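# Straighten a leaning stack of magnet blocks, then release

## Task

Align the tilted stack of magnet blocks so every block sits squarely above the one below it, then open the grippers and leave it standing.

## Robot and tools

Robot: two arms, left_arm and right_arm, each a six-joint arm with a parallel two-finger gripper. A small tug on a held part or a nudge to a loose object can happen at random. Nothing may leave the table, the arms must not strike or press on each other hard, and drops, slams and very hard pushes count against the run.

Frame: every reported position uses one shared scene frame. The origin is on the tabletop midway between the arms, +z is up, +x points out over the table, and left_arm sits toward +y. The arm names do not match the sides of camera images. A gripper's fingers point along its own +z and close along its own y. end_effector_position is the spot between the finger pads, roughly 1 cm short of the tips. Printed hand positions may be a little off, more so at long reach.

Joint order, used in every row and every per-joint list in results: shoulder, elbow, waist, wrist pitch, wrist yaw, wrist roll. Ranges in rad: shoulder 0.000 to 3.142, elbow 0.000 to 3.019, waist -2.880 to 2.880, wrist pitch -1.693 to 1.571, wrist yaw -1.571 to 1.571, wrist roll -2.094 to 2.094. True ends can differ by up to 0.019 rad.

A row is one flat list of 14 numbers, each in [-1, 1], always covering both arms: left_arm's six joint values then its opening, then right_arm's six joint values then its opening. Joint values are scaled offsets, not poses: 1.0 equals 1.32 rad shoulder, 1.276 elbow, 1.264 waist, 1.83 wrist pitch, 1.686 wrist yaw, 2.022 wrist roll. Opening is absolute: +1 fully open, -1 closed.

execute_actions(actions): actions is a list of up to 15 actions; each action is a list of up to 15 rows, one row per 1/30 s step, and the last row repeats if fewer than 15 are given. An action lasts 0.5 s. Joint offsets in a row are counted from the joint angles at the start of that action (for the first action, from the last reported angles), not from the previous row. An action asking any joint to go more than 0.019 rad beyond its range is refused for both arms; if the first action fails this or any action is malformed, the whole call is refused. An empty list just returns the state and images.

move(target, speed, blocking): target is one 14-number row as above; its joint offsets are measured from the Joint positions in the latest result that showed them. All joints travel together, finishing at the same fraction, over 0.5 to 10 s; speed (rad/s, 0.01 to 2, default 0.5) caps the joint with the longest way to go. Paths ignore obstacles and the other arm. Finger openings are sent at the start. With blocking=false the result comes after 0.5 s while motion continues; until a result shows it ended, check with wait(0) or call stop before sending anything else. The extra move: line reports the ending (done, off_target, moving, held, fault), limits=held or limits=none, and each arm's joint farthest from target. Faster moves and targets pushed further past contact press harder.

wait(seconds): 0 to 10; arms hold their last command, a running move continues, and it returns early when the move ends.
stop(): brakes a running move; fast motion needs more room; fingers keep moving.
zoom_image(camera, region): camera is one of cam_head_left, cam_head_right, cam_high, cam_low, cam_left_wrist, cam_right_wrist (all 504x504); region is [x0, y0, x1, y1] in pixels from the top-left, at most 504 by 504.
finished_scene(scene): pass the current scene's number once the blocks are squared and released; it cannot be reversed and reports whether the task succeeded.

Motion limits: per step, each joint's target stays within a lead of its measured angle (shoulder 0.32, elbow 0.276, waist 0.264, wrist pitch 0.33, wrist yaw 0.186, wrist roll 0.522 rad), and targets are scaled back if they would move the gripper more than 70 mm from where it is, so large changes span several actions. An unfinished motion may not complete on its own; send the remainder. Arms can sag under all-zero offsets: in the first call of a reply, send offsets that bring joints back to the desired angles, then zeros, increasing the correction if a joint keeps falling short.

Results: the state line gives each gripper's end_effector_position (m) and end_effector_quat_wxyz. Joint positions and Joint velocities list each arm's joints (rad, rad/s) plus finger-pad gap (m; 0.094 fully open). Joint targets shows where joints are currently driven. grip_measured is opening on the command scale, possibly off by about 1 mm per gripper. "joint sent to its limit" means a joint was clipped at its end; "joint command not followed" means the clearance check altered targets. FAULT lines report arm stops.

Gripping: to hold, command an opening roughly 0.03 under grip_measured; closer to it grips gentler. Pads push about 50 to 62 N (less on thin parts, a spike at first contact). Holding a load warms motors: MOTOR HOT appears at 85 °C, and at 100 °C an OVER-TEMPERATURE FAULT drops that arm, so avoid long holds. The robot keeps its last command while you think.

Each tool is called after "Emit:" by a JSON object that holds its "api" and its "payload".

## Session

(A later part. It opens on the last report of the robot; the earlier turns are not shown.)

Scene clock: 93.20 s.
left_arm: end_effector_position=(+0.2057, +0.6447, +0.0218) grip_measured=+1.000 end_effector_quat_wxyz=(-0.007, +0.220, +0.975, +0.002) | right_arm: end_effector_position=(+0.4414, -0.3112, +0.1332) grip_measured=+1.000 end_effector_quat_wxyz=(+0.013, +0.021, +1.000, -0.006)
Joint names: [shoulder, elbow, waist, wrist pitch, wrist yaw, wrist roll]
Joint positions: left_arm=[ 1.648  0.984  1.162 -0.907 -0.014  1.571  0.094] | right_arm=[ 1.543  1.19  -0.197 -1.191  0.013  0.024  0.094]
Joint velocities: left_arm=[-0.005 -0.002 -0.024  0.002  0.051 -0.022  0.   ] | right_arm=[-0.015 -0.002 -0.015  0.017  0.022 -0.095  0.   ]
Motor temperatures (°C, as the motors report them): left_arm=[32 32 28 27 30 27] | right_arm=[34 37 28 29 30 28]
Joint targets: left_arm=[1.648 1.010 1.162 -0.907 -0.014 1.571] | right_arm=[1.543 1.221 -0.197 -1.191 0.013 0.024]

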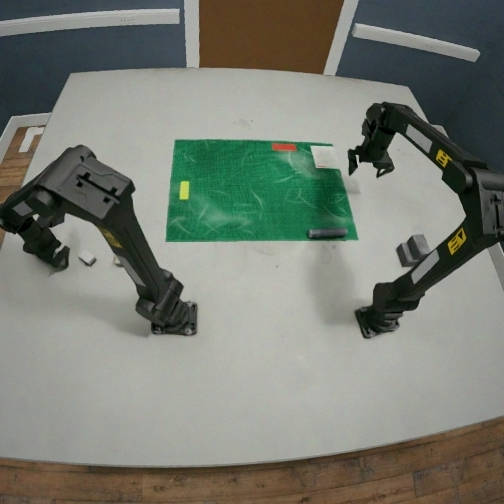

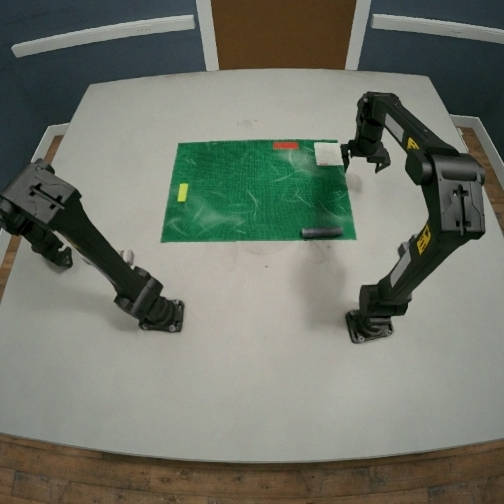

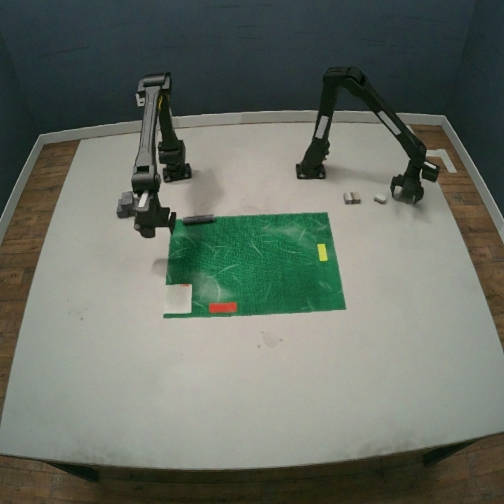

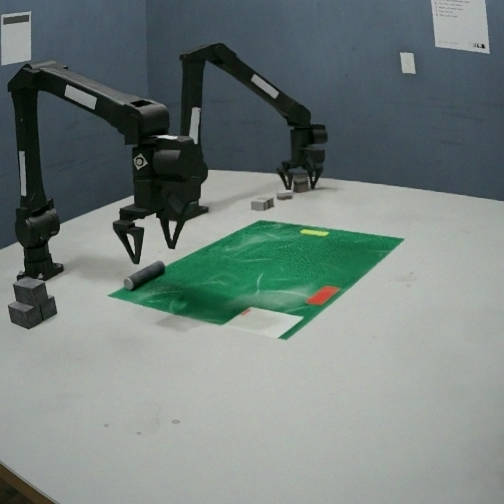

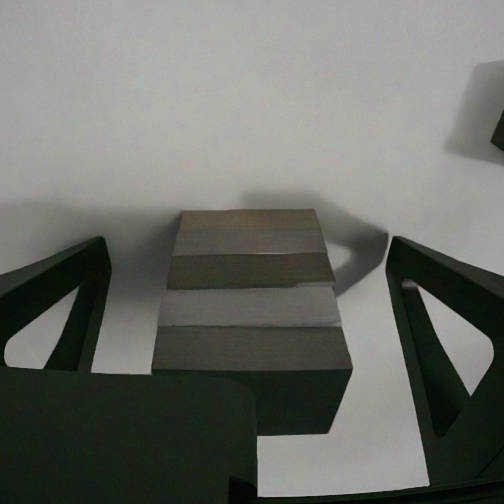

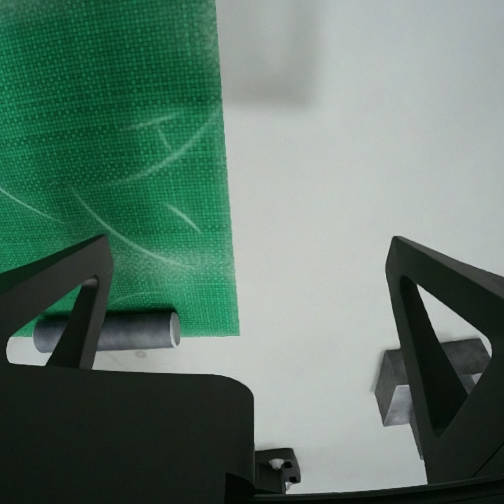

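Good. Short-axis squeeze here too, then raise.

Emit:
{"api": "move", "payload": {"target": [0,0.02,0,0,0,-0.783,1,0,0.024,0,0,0,0,1], "speed": 1.2}}

Emit:
{"api": "execute_actions", "payload": {"actions": [[[0,0.02,0,0,0,0,0.2,0,0.024,0,0,0,0,1]],[[0,0.02,0,0,0,0,-0.3,0,0.024,0,0,0,0,1]],[[0,0.02,0,0,0,0,-0.6,0,0.024,0,0,0,0,1]],[[0,0.02,0,0,0,0,-0.6,0,0.024,0,0,0,0,1]],[[0,0.02,0,0,0,0,-0.1,0,0.024,0,0,0,0,1]],[[-0.026,0.045,0,-0.03,0,0,-0.1,0,0.024,0,0,0,0,1]],[[0,0.02,0,0,0,0,-0.35,0,0.024,0,0,0,0,1]],[[0,0.02,0,0,0,0,-0.6,0,0.024,0,0,0,0,1]],[[0,0.02,0,0,0,0,-0.1,0,0.024,0,0,0,0,1]],[[-0.026,0.045,0,-0.03,0,0,-0.1,0,0.024,0,0,0,0,1]],[[0,0.02,0,0,0,0,-0.35,0,0.024,0,0,0,0,1]],[[0,0.02,0,0,0,0,-0.6,0,0.024,0,0,0,0,1]],[[0,0.02,0,0,0,0,0.3,0,0.024,0,0,0,0,1]]]}}

Scene clock: 98.27 s.
left_arm: end_effector_position=(+0.2059, +0.6446, +0.0218) grip_measured=+1.000 end_effector_quat_wxyz=(-0.003, -0.533, +0.846, +0.006) | right_arm: end_effector_position=(+0.4404, -0.3112, +0.1322) grip_measured=+1.000 end_effector_quat_wxyz=(+0.012, +0.021, +1.000, -0.006)
Joint names: [shoulder, elbow, waist, wrist pitch, wrist yaw, wrist roll]
Joint positions: left_arm=[ 1.648  0.984  1.162 -0.907 -0.013  0.002  0.094] | right_arm=[ 1.543  1.188 -0.197 -1.191  0.013  0.024  0.094]
Joint velocities: left_arm=[ 0.005 -0.017 -0.015  0.002 -0.051  0.007  0.   ] | right_arm=[-0.005 -0.007 -0.015 -0.012 -0.081 -0.022  0.   ]
Motor temperatures (°C, as the motors report them): left_arm=[33 32 28 27 30 27] | right_arm=[34 37 28 29 30 28]
Joint targets: left_arm=[1.648 1.010 1.162 -0.907 -0.014 -0.013] | right_arm=[1.543 1.221 -0.197 -1.191 0.013 0.024]
move: off_target (left_arm, right_arm); limits=none; left_arm: farthest joint: the elbow, 0.025 radians from its target (0.025 radians at the start); right_arm: farthest joint: the elbow, 0.033 radians from its target (0.030 radians at the start)

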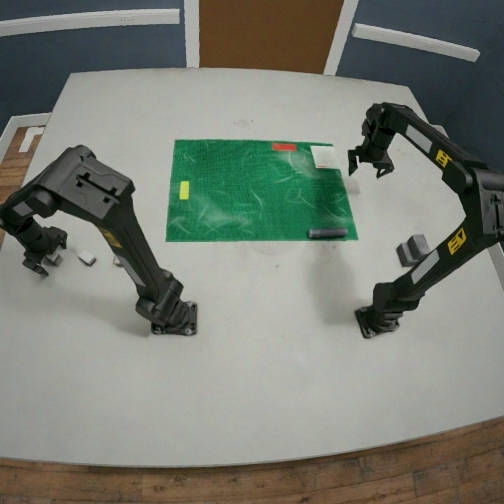

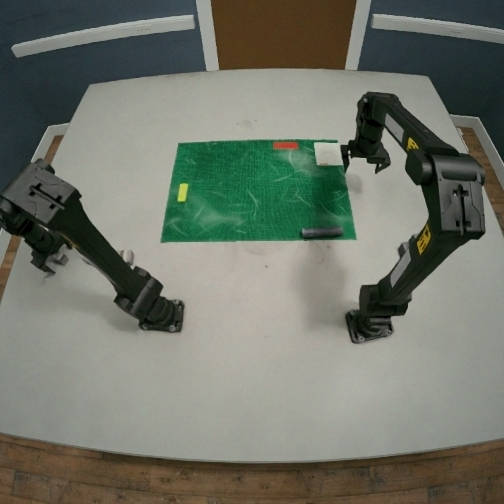

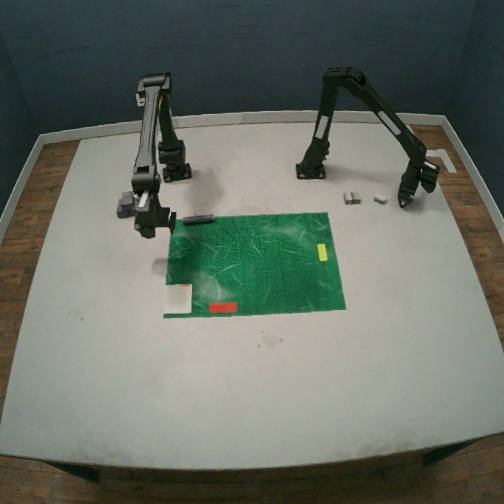

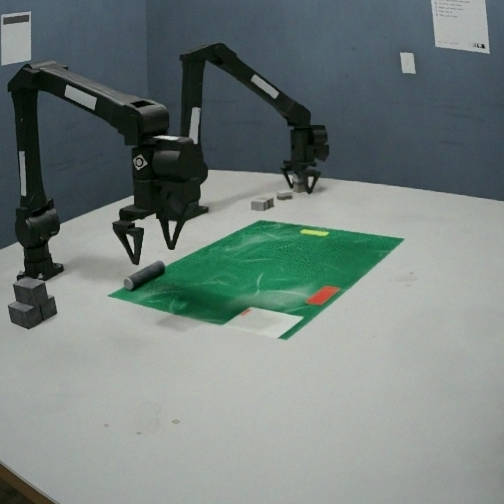

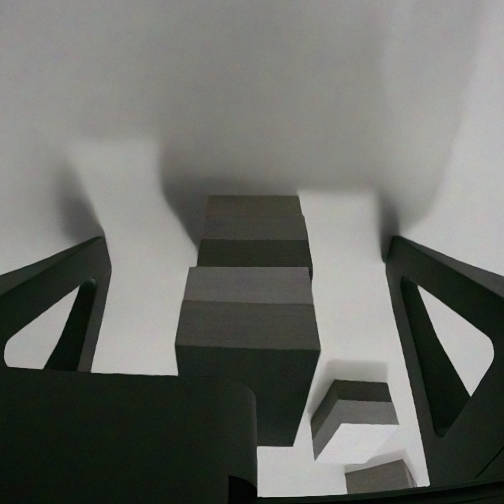

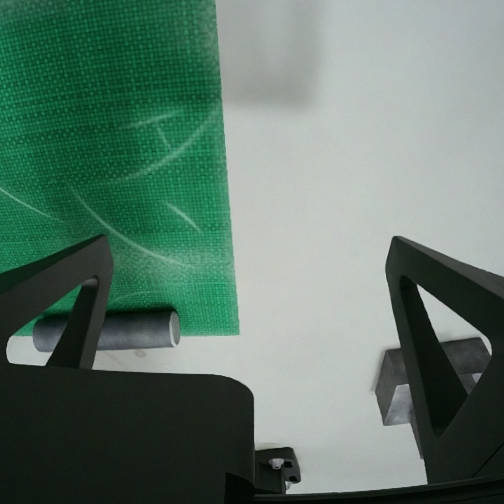

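Scene clock: 104.77 s.
left_arm: end_effector_position=(+0.2061, +0.6450, +0.0461) grip_measured=+0.298 end_effector_quat_wxyz=(-0.007, -0.533, +0.846, +0.003) | right_arm: end_effector_position=(+0.4404, -0.3112, +0.1322) grip_measured=+1.000 end_effector_quat_wxyz=(+0.012, +0.021, +1.000, -0.006)
Joint names: [shoulder, elbow, waist, wrist pitch, wrist yaw, wrist roll]
Joint positions: left_arm=[ 1.613  1.018  1.162 -0.984 -0.013  0.002  0.061] | right_arm=[ 1.543  1.188 -0.197 -1.191  0.013  0.024  0.094]
Joint velocities: left_arm=[-0.015 -0.002 -0.005 -0.002  0.11  -0.022  0.   ] | right_arm=[-0.005 -0.017 -0.005 -0.012 -0.051 -0.081  0.   ]
Motor temperatures (°C, as the motors report them): left_arm=[33 32 28 27 30 27] | right_arm=[34 37 28 29 30 28]
Joint targets: left_arm=[1.613 1.044 1.162 -0.984 -0.013 0.002] | right_arm=[1.543 1.218 -0.197 -1.191 0.013 0.024]

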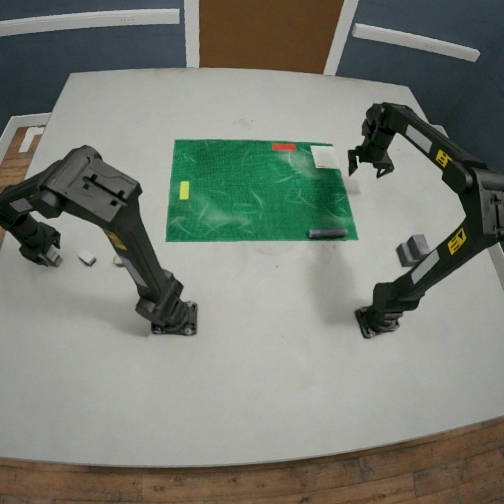

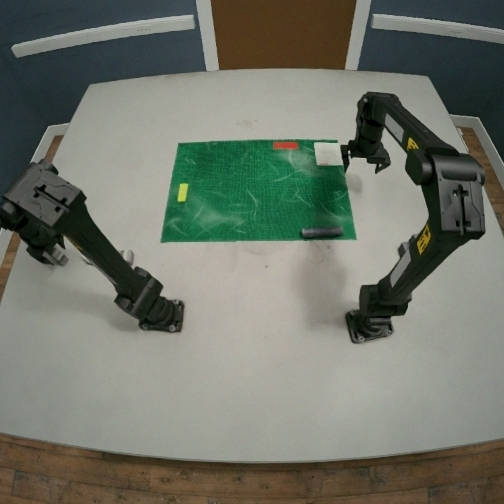

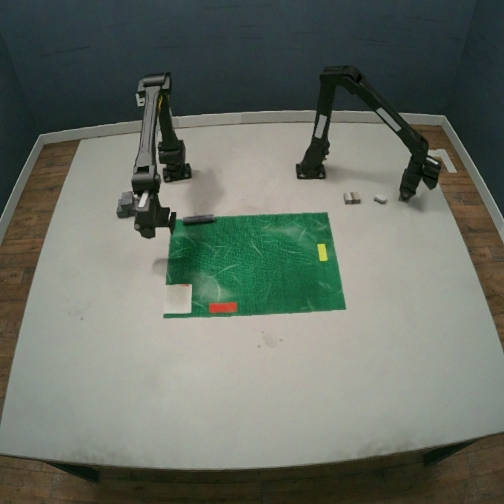

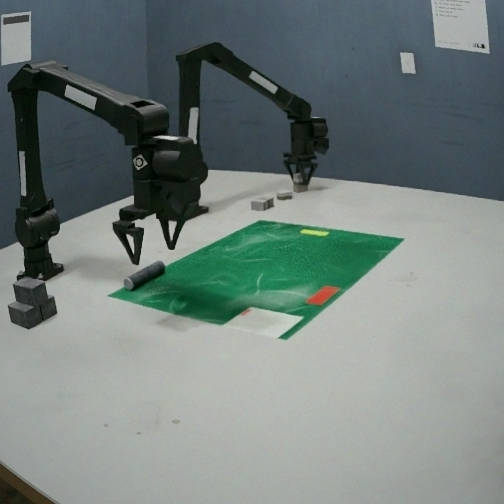

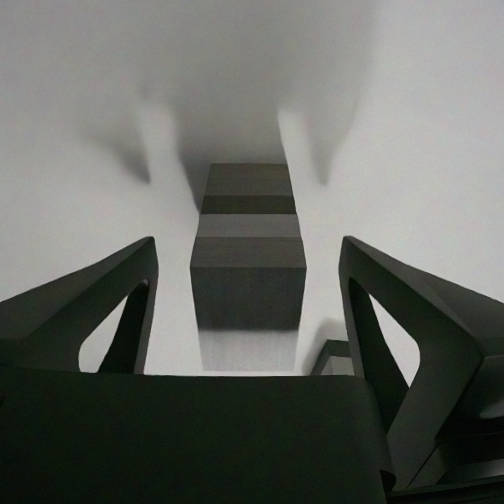

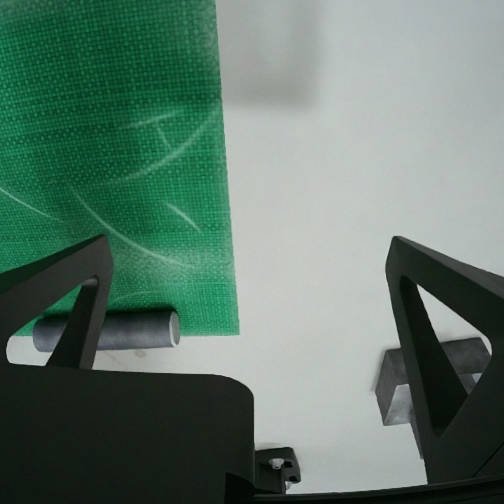

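Emit:
{"api": "move", "payload": {"target": [-0.074,0.083,0,-0.085,0,0.2,0.3,0,0.024,0,0,0,0,1], "speed": 0.5}}

Emit:
{"api": "move", "payload": {"target": [-0.175,-0.24,-0.128,0.049,0,0.591,0.4,0,0.024,0,0,0,0,1], "speed": 0.9}}

Scene clock: 107.77 s.
left_arm: end_effector_position=(+0.2053, +0.6433, +0.1009) grip_measured=+0.298 end_effector_quat_wxyz=(-0.004, -0.359, +0.933, +0.005) | right_arm: end_effector_position=(+0.4404, -0.3112, +0.1322) grip_measured=+1.000 end_effector_quat_wxyz=(+0.012, +0.021, +1.000, -0.006)
Joint names: [shoulder, elbow, waist, wrist pitch, wrist yaw, wrist roll]
Joint positions: left_arm=[ 1.528  1.082  1.162 -1.123 -0.013  0.392  0.061] | right_arm=[ 1.543  1.188 -0.197 -1.191  0.013  0.024  0.094]
Joint velocities: left_arm=[-0.015  0.012 -0.015 -0.002 -0.125 -0.037  0.   ] | right_arm=[-0.005  0.002  0.005 -0.007 -0.022 -0.081  0.   ]
Motor temperatures (°C, as the motors report them): left_arm=[33 32 28 27 30 27] | right_arm=[34 37 28 29 30 28]
Joint targets: left_arm=[1.515 1.124 1.162 -1.139 -0.013 0.406] | right_arm=[1.543 1.218 -0.197 -1.191 0.013 0.024]
move: off_target (left_arm, right_arm); limits=none; left_arm: farthest joint: the elbow, 0.042 radians from its target (0.106 radians at the start); right_arm: farthest joint: the elbow, 0.031 radians from its target (0.031 radians at the start)

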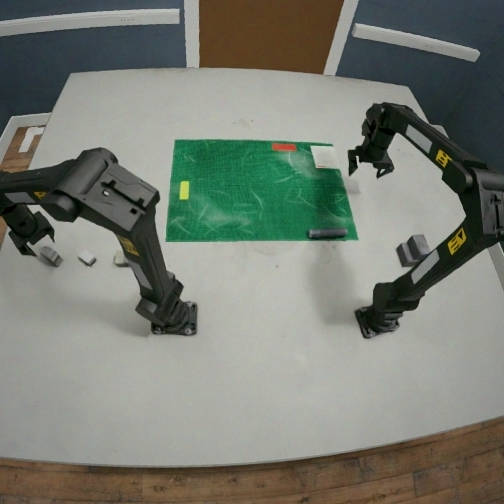

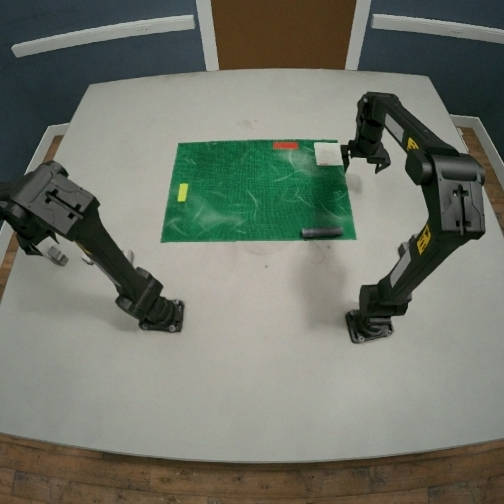

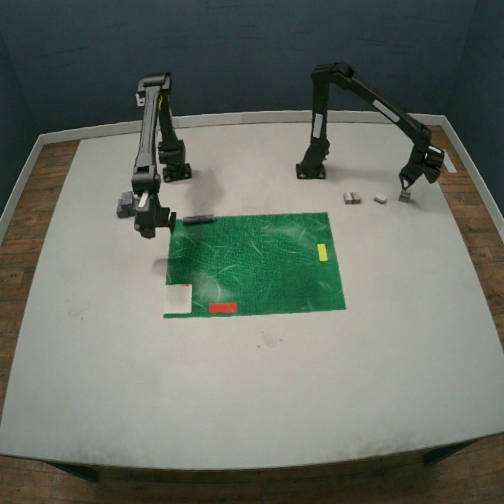

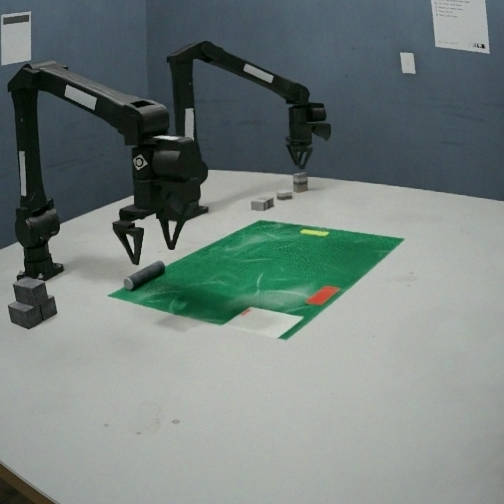

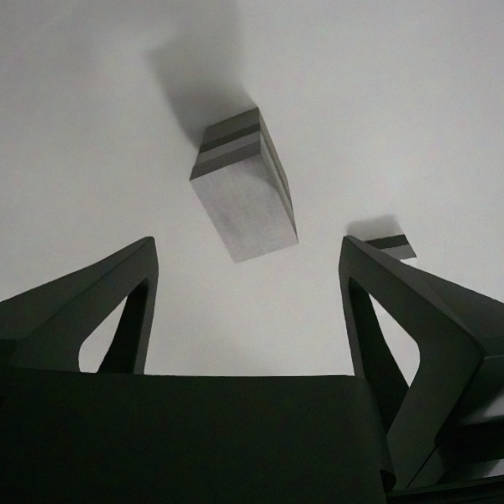

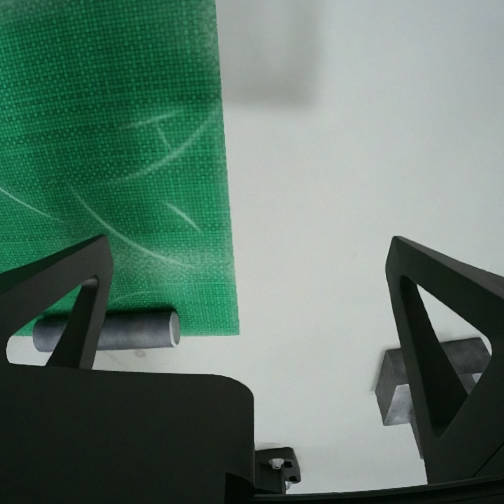

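Scene clock: 110.03 s.
left_arm: end_effector_position=(+0.2028, +0.5252, +0.0723) grip_measured=+0.398 end_effector_quat_wxyz=(-0.009, +0.296, +0.955, -0.007) | right_arm: end_effector_position=(+0.4394, -0.3112, +0.1313) grip_measured=+1.000 end_effector_quat_wxyz=(+0.011, +0.021, +1.000, -0.006)
Joint names: [shoulder, elbow, waist, wrist pitch, wrist yaw, wrist roll]
Joint positions: left_arm=[ 1.312  0.774  1.007 -1.05  -0.013  1.572  0.066] | right_arm=[ 1.543  1.185 -0.197 -1.191  0.013  0.024  0.094]
Joint velocities: left_arm=[-0.005 -0.012 -0.005  0.012 -0.051 -0.007  0.   ] | right_arm=[ 0.005  0.002 -0.024 -0.002 -0.022  0.022  0.   ]
Motor temperatures (°C, as the motors report them): left_arm=[33 32 28 27 30 28] | right_arm=[34 37 28 29 30 28]
Joint targets: left_arm=[1.298 0.775 1.000 -1.033 -0.013 1.587] | right_arm=[1.543 1.218 -0.197 -1.191 0.013 0.024]
move: off_target (right_arm); limits=none; left_arm: farthest joint: the wrist pitch, 0.017 radians from its target (0.090 radians at the start); right_arm: farthest joint: the elbow, 0.034 radians from its target (0.031 radians at the start)

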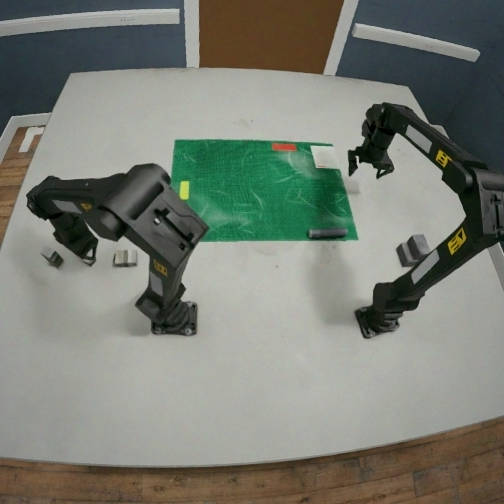

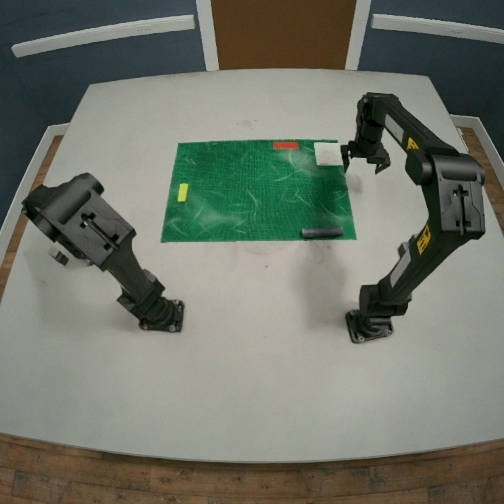

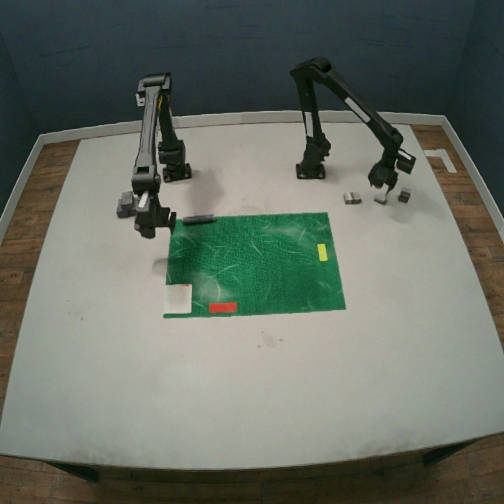

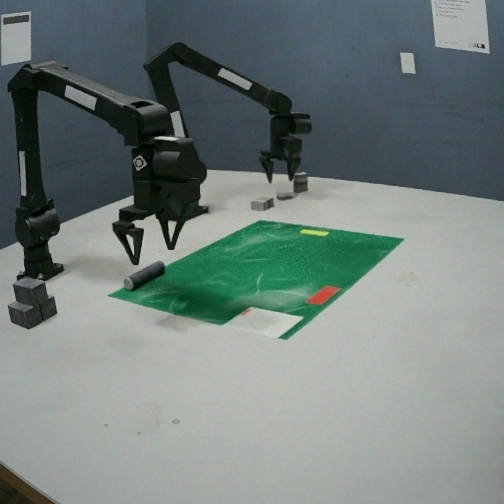

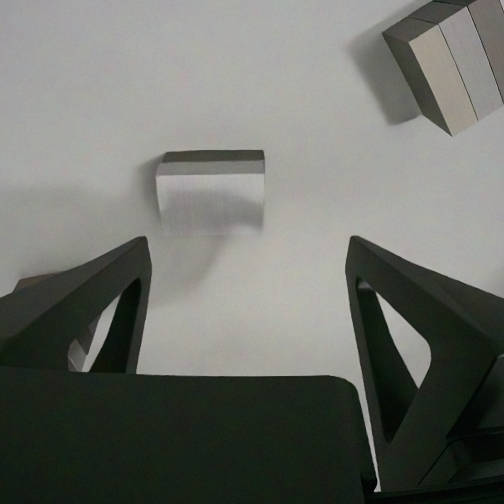

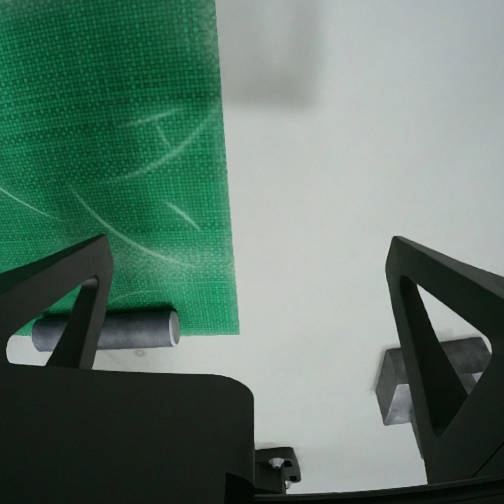

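Emit:
{"api": "execute_actions", "payload": {"actions": []}}

Scene clock: 113.37 s.
left_arm: end_effector_position=(+0.2028, +0.5252, +0.0723) grip_measured=+0.398 end_effector_quat_wxyz=(-0.009, +0.296, +0.955, -0.007) | right_arm: end_effector_position=(+0.4394, -0.3112, +0.1313) grip_measured=+1.000 end_effector_quat_wxyz=(+0.011, +0.021, +1.000, -0.006)
Joint names: [shoulder, elbow, waist, wrist pitch, wrist yaw, wrist roll]
Joint positions: left_arm=[ 1.312  0.774  1.007 -1.05  -0.013  1.573  0.066] | right_arm=[ 1.543  1.185 -0.197 -1.191  0.013  0.024  0.094]
Joint velocities: left_arm=[-0.005  0.012  0.005 -0.012 -0.066 -0.007  0.001] | right_arm=[-0.005 -0.027 -0.015  0.017 -0.022 -0.022  0.   ]
Motor temperatures (°C, as the motors report them): left_arm=[33 32 28 27 30 28] | right_arm=[34 38 28 29 30 28]
Joint targets: left_arm=[1.298 0.775 1.000 -1.033 -0.013 1.587] | right_arm=[1.543 1.218 -0.197 -1.191 0.013 0.024]

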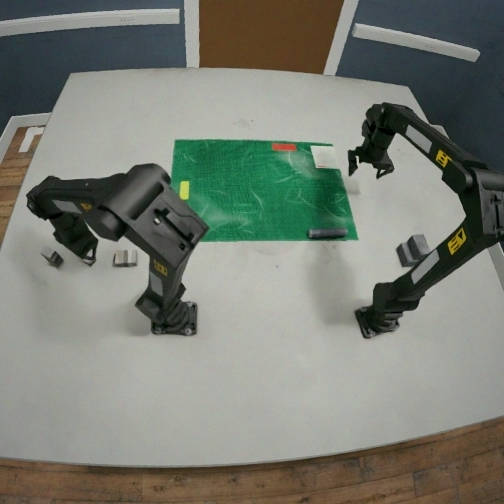

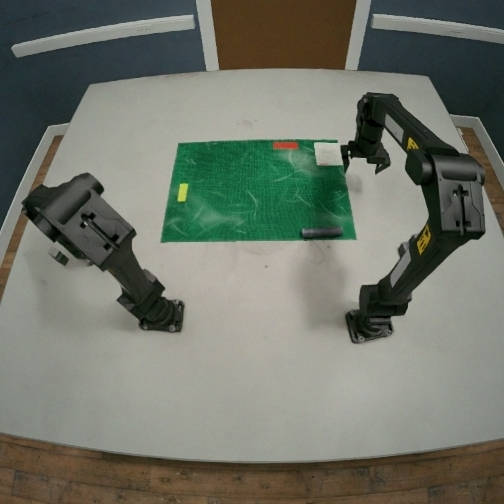

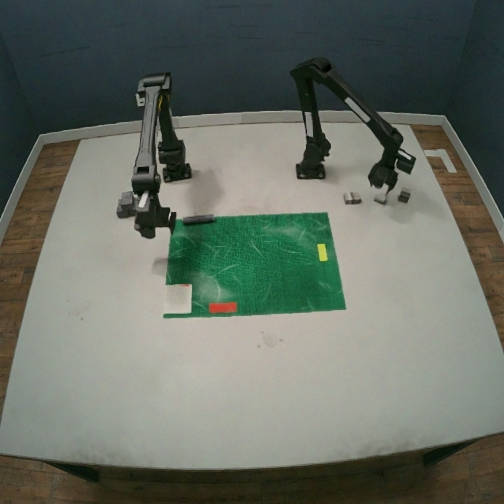

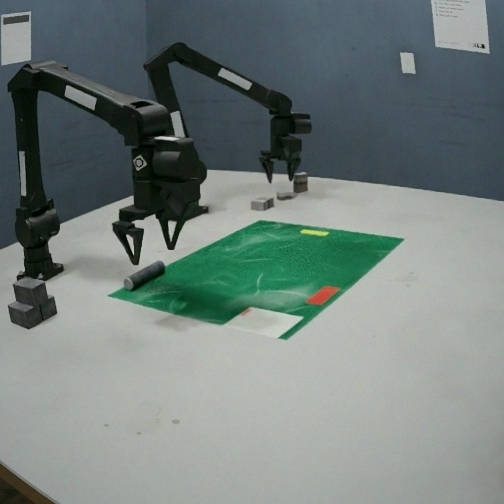

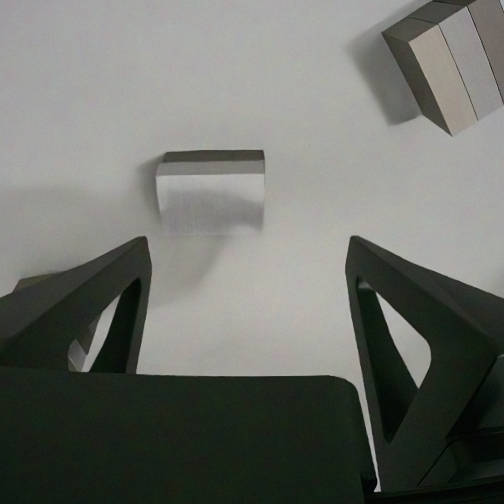

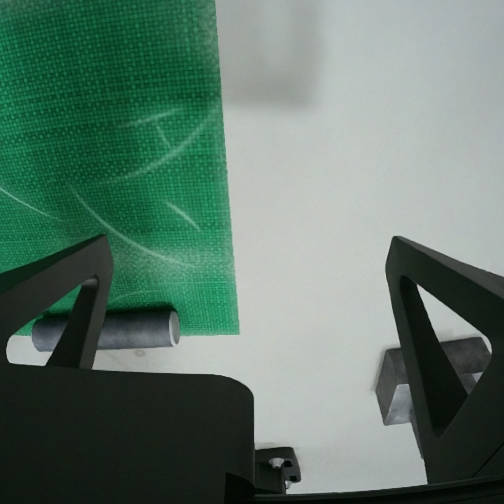

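Emit:
{"api": "move", "payload": {"target": [0.074,-0.017,0,0.079,0,0,0.75,0,0.026,0,0,0,0,1], "speed": 0.15}}

Scene clock: 116.37 s.
left_arm: end_effector_position=(+0.2109, +0.5371, +0.0384) grip_measured=+0.748 end_effector_quat_wxyz=(-0.006, +0.296, +0.955, +0.000) | right_arm: end_effector_position=(+0.4394, -0.3112, +0.1313) grip_measured=+1.000 end_effector_quat_wxyz=(+0.011, +0.021, +1.000, -0.006)
Joint names: [shoulder, elbow, waist, wrist pitch, wrist yaw, wrist roll]
Joint positions: left_arm=[ 1.401  0.752  1.007 -0.924 -0.013  1.573  0.082] | right_arm=[ 1.543  1.185 -0.197 -1.191  0.013  0.024  0.094]
Joint velocities: left_arm=[ 0.005  0.002  0.005 -0.022  0.037  0.037 -0.   ] | right_arm=[ 0.005 -0.007  0.015 -0.012 -0.066 -0.037  0.   ]
Motor temperatures (°C, as the motors report them): left_arm=[33 31 28 27 30 28] | right_arm=[34 38 28 29 30 28]
Joint targets: left_arm=[1.410 0.752 1.007 -0.906 -0.013 1.573] | right_arm=[1.543 1.218 -0.197 -1.191 0.013 0.024]
move: off_target (right_arm); limits=none; left_arm: farthest joint: the wrist pitch, 0.019 radians from its target (0.145 radians at the start); right_arm: farthest joint: the elbow, 0.033 radians from its target (0.033 radians at the start)

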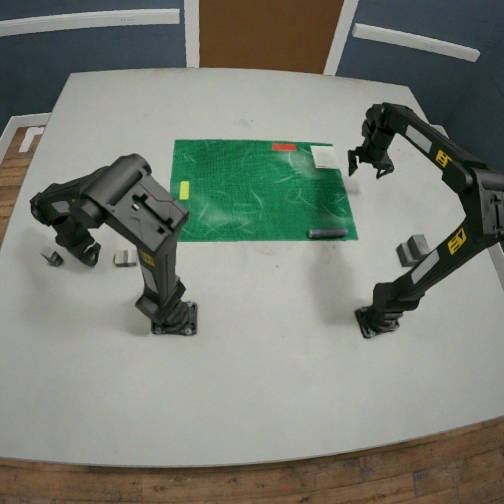

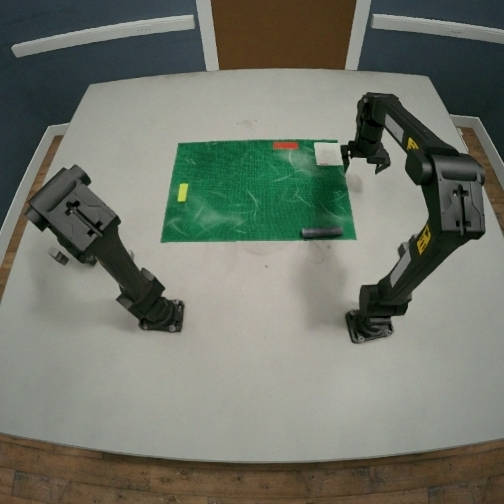

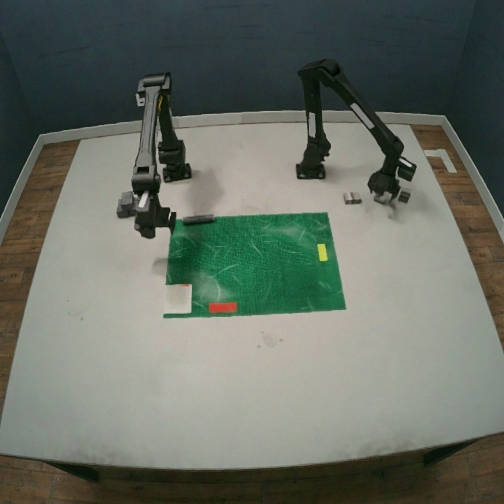

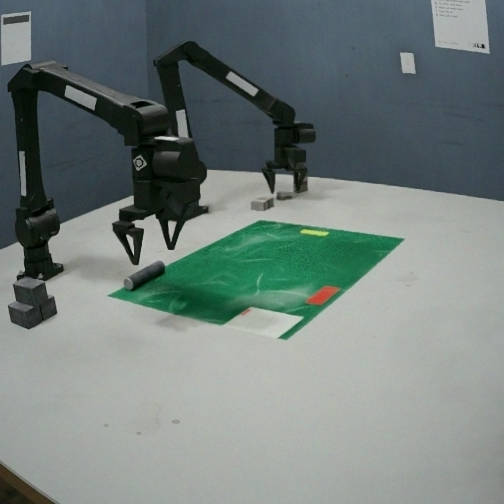

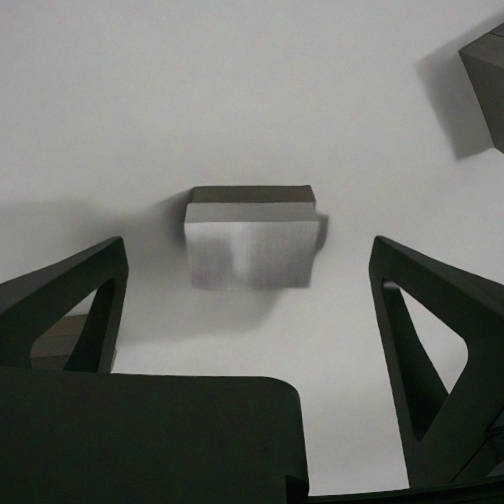

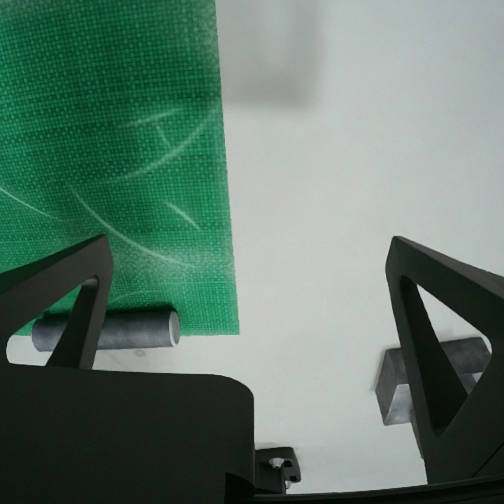

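Centred. Descend to s1.432, e.733, w−.872.

Emit:
{"api": "move", "payload": {"target": [0.030,-0.015,0,0.038,0,0,0.2,0,0.026,0,0,0,0,1], "speed": 0.1}}

Emit:
{"api": "execute_actions", "payload": {"actions": [[[0.006,0,0,0.009,0,0,-0.3,0,0.026,0,0,0,0,1]],[[0.006,0,0,0.009,0,0,-0.3,0,0.026,0,0,0,0,1]]]}}

Scene clock: 118.73 s.
left_arm: end_effector_position=(+0.2114, +0.5378, +0.0238) grip_measured=+0.202 end_effector_quat_wxyz=(-0.006, +0.296, +0.955, +0.002) | right_arm: end_effector_position=(+0.4394, -0.3112, +0.1313) grip_measured=+1.000 end_effector_quat_wxyz=(+0.011, +0.021, +1.000, -0.006)
Joint names: [shoulder, elbow, waist, wrist pitch, wrist yaw, wrist roll]
Joint positions: left_arm=[ 1.431  0.733  1.007 -0.872 -0.013  1.573  0.056] | right_arm=[ 1.543  1.185 -0.197 -1.191  0.013  0.024  0.094]
Joint velocities: left_arm=[-0.005 -0.007 -0.015  0.007  0.037  0.007  0.001] | right_arm=[-0.005  0.002  0.005 -0.002 -0.007 -0.022  0.   ]
Motor temperatures (°C, as the motors report them): left_arm=[32 31 28 27 30 28] | right_arm=[34 38 28 29 30 28]
Joint targets: left_arm=[1.441 0.733 1.007 -0.854 -0.013 1.573] | right_arm=[1.543 1.218 -0.197 -1.191 0.013 0.024]
move: off_target (right_arm); limits=none; left_arm: farthest joint: the wrist pitch, 0.017 radians from its target (0.070 radians at the start); right_arm: farthest joint: the elbow, 0.033 radians from its target (0.033 radians at the start)

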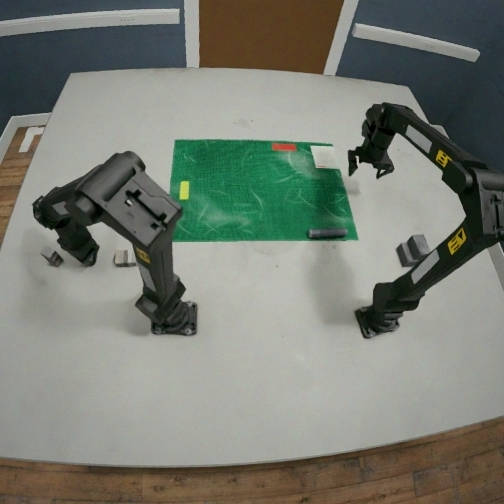

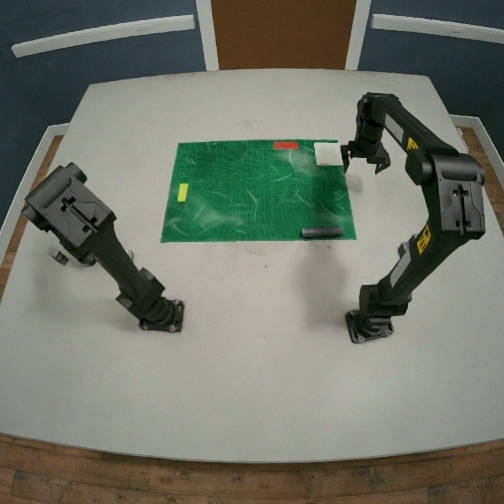

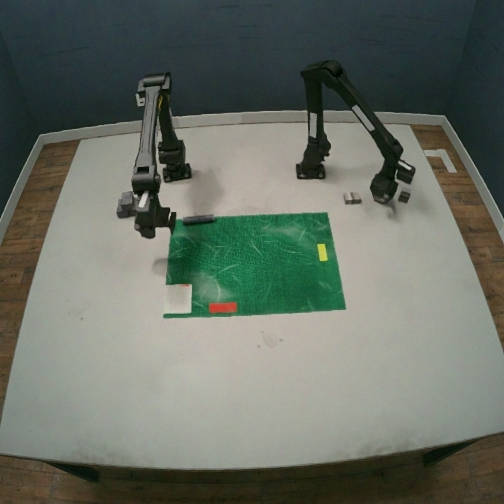

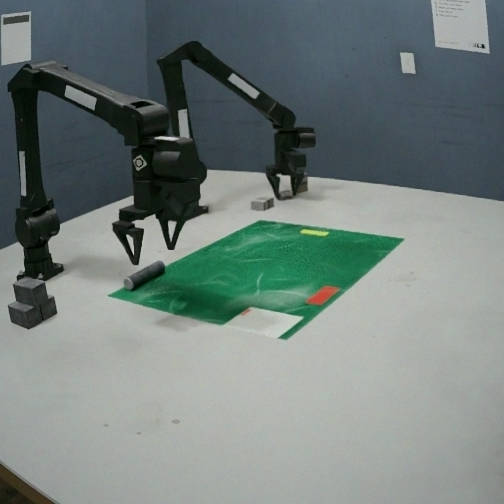

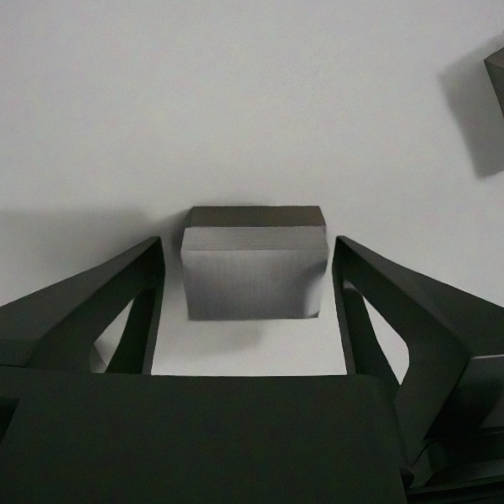

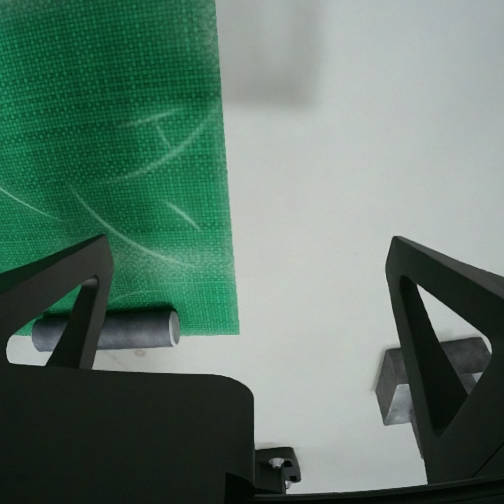

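Scene clock: 119.73 s.
left_arm: end_effector_position=(+0.2115, +0.5380, +0.0236) grip_measured=-0.150 end_effector_quat_wxyz=(-0.006, +0.296, +0.955, +0.003) | right_arm: end_effector_position=(+0.4394, -0.3112, +0.1313) grip_measured=+1.000 end_effector_quat_wxyz=(+0.011, +0.021, +1.000, -0.006)
Joint names: [shoulder, elbow, waist, wrist pitch, wrist yaw, wrist roll]
Joint positions: left_arm=[ 1.431  0.732  1.007 -0.87  -0.013  1.573  0.04 ] | right_arm=[ 1.543  1.185 -0.197 -1.191  0.013  0.024  0.094]
Joint velocities: left_arm=[-0.015 -0.027 -0.015  0.002  0.051 -0.066 -0.001] | right_arm=[-0.005 -0.007 -0.015  0.007 -0.051 -0.051  0.   ]
Motor temperatures (°C, as the motors report them): left_arm=[32 31 28 27 30 28] | right_arm=[34 38 28 29 30 28]
Joint targets: left_arm=[1.439 0.732 1.007 -0.853 -0.013 1.573] | right_arm=[1.543 1.218 -0.197 -1.191 0.013 0.024]

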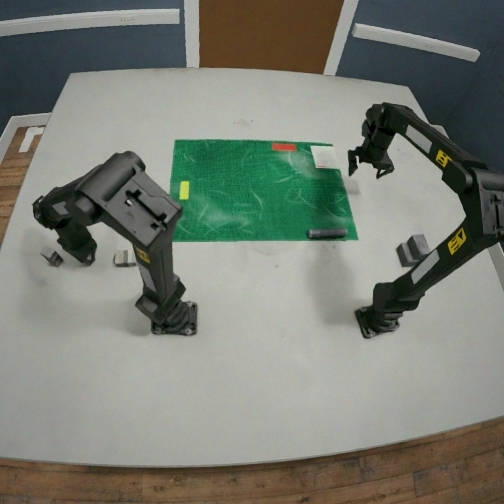

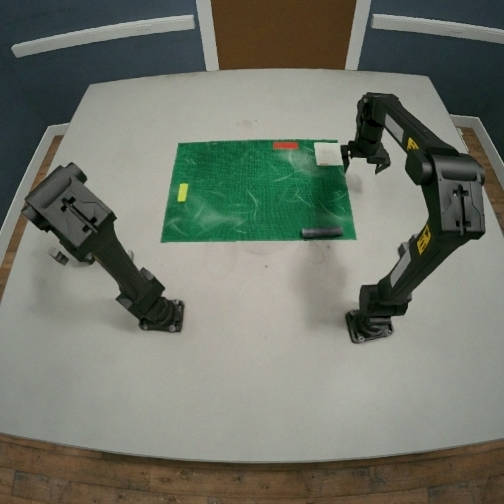

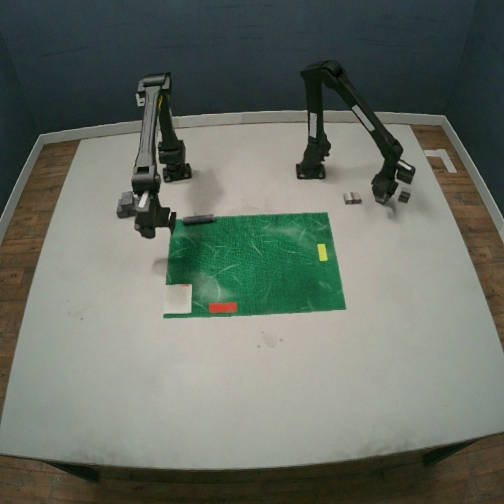

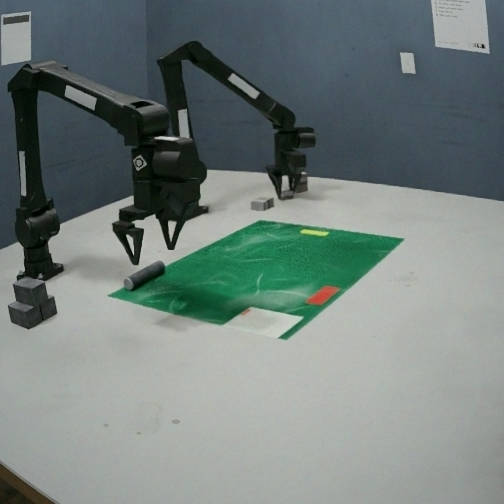

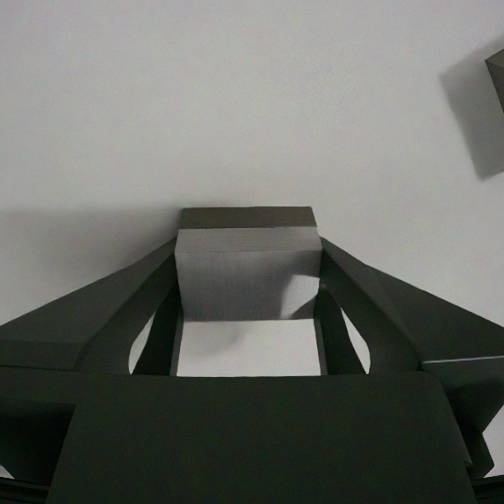

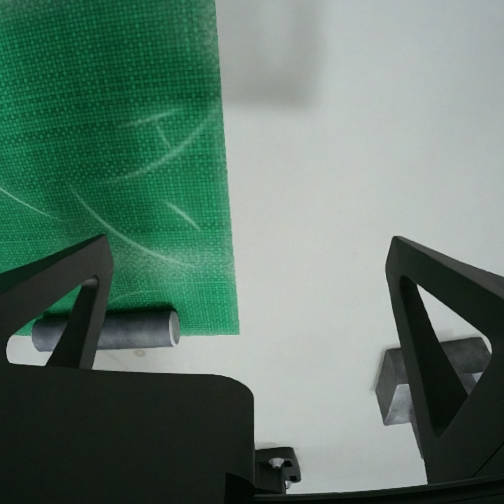

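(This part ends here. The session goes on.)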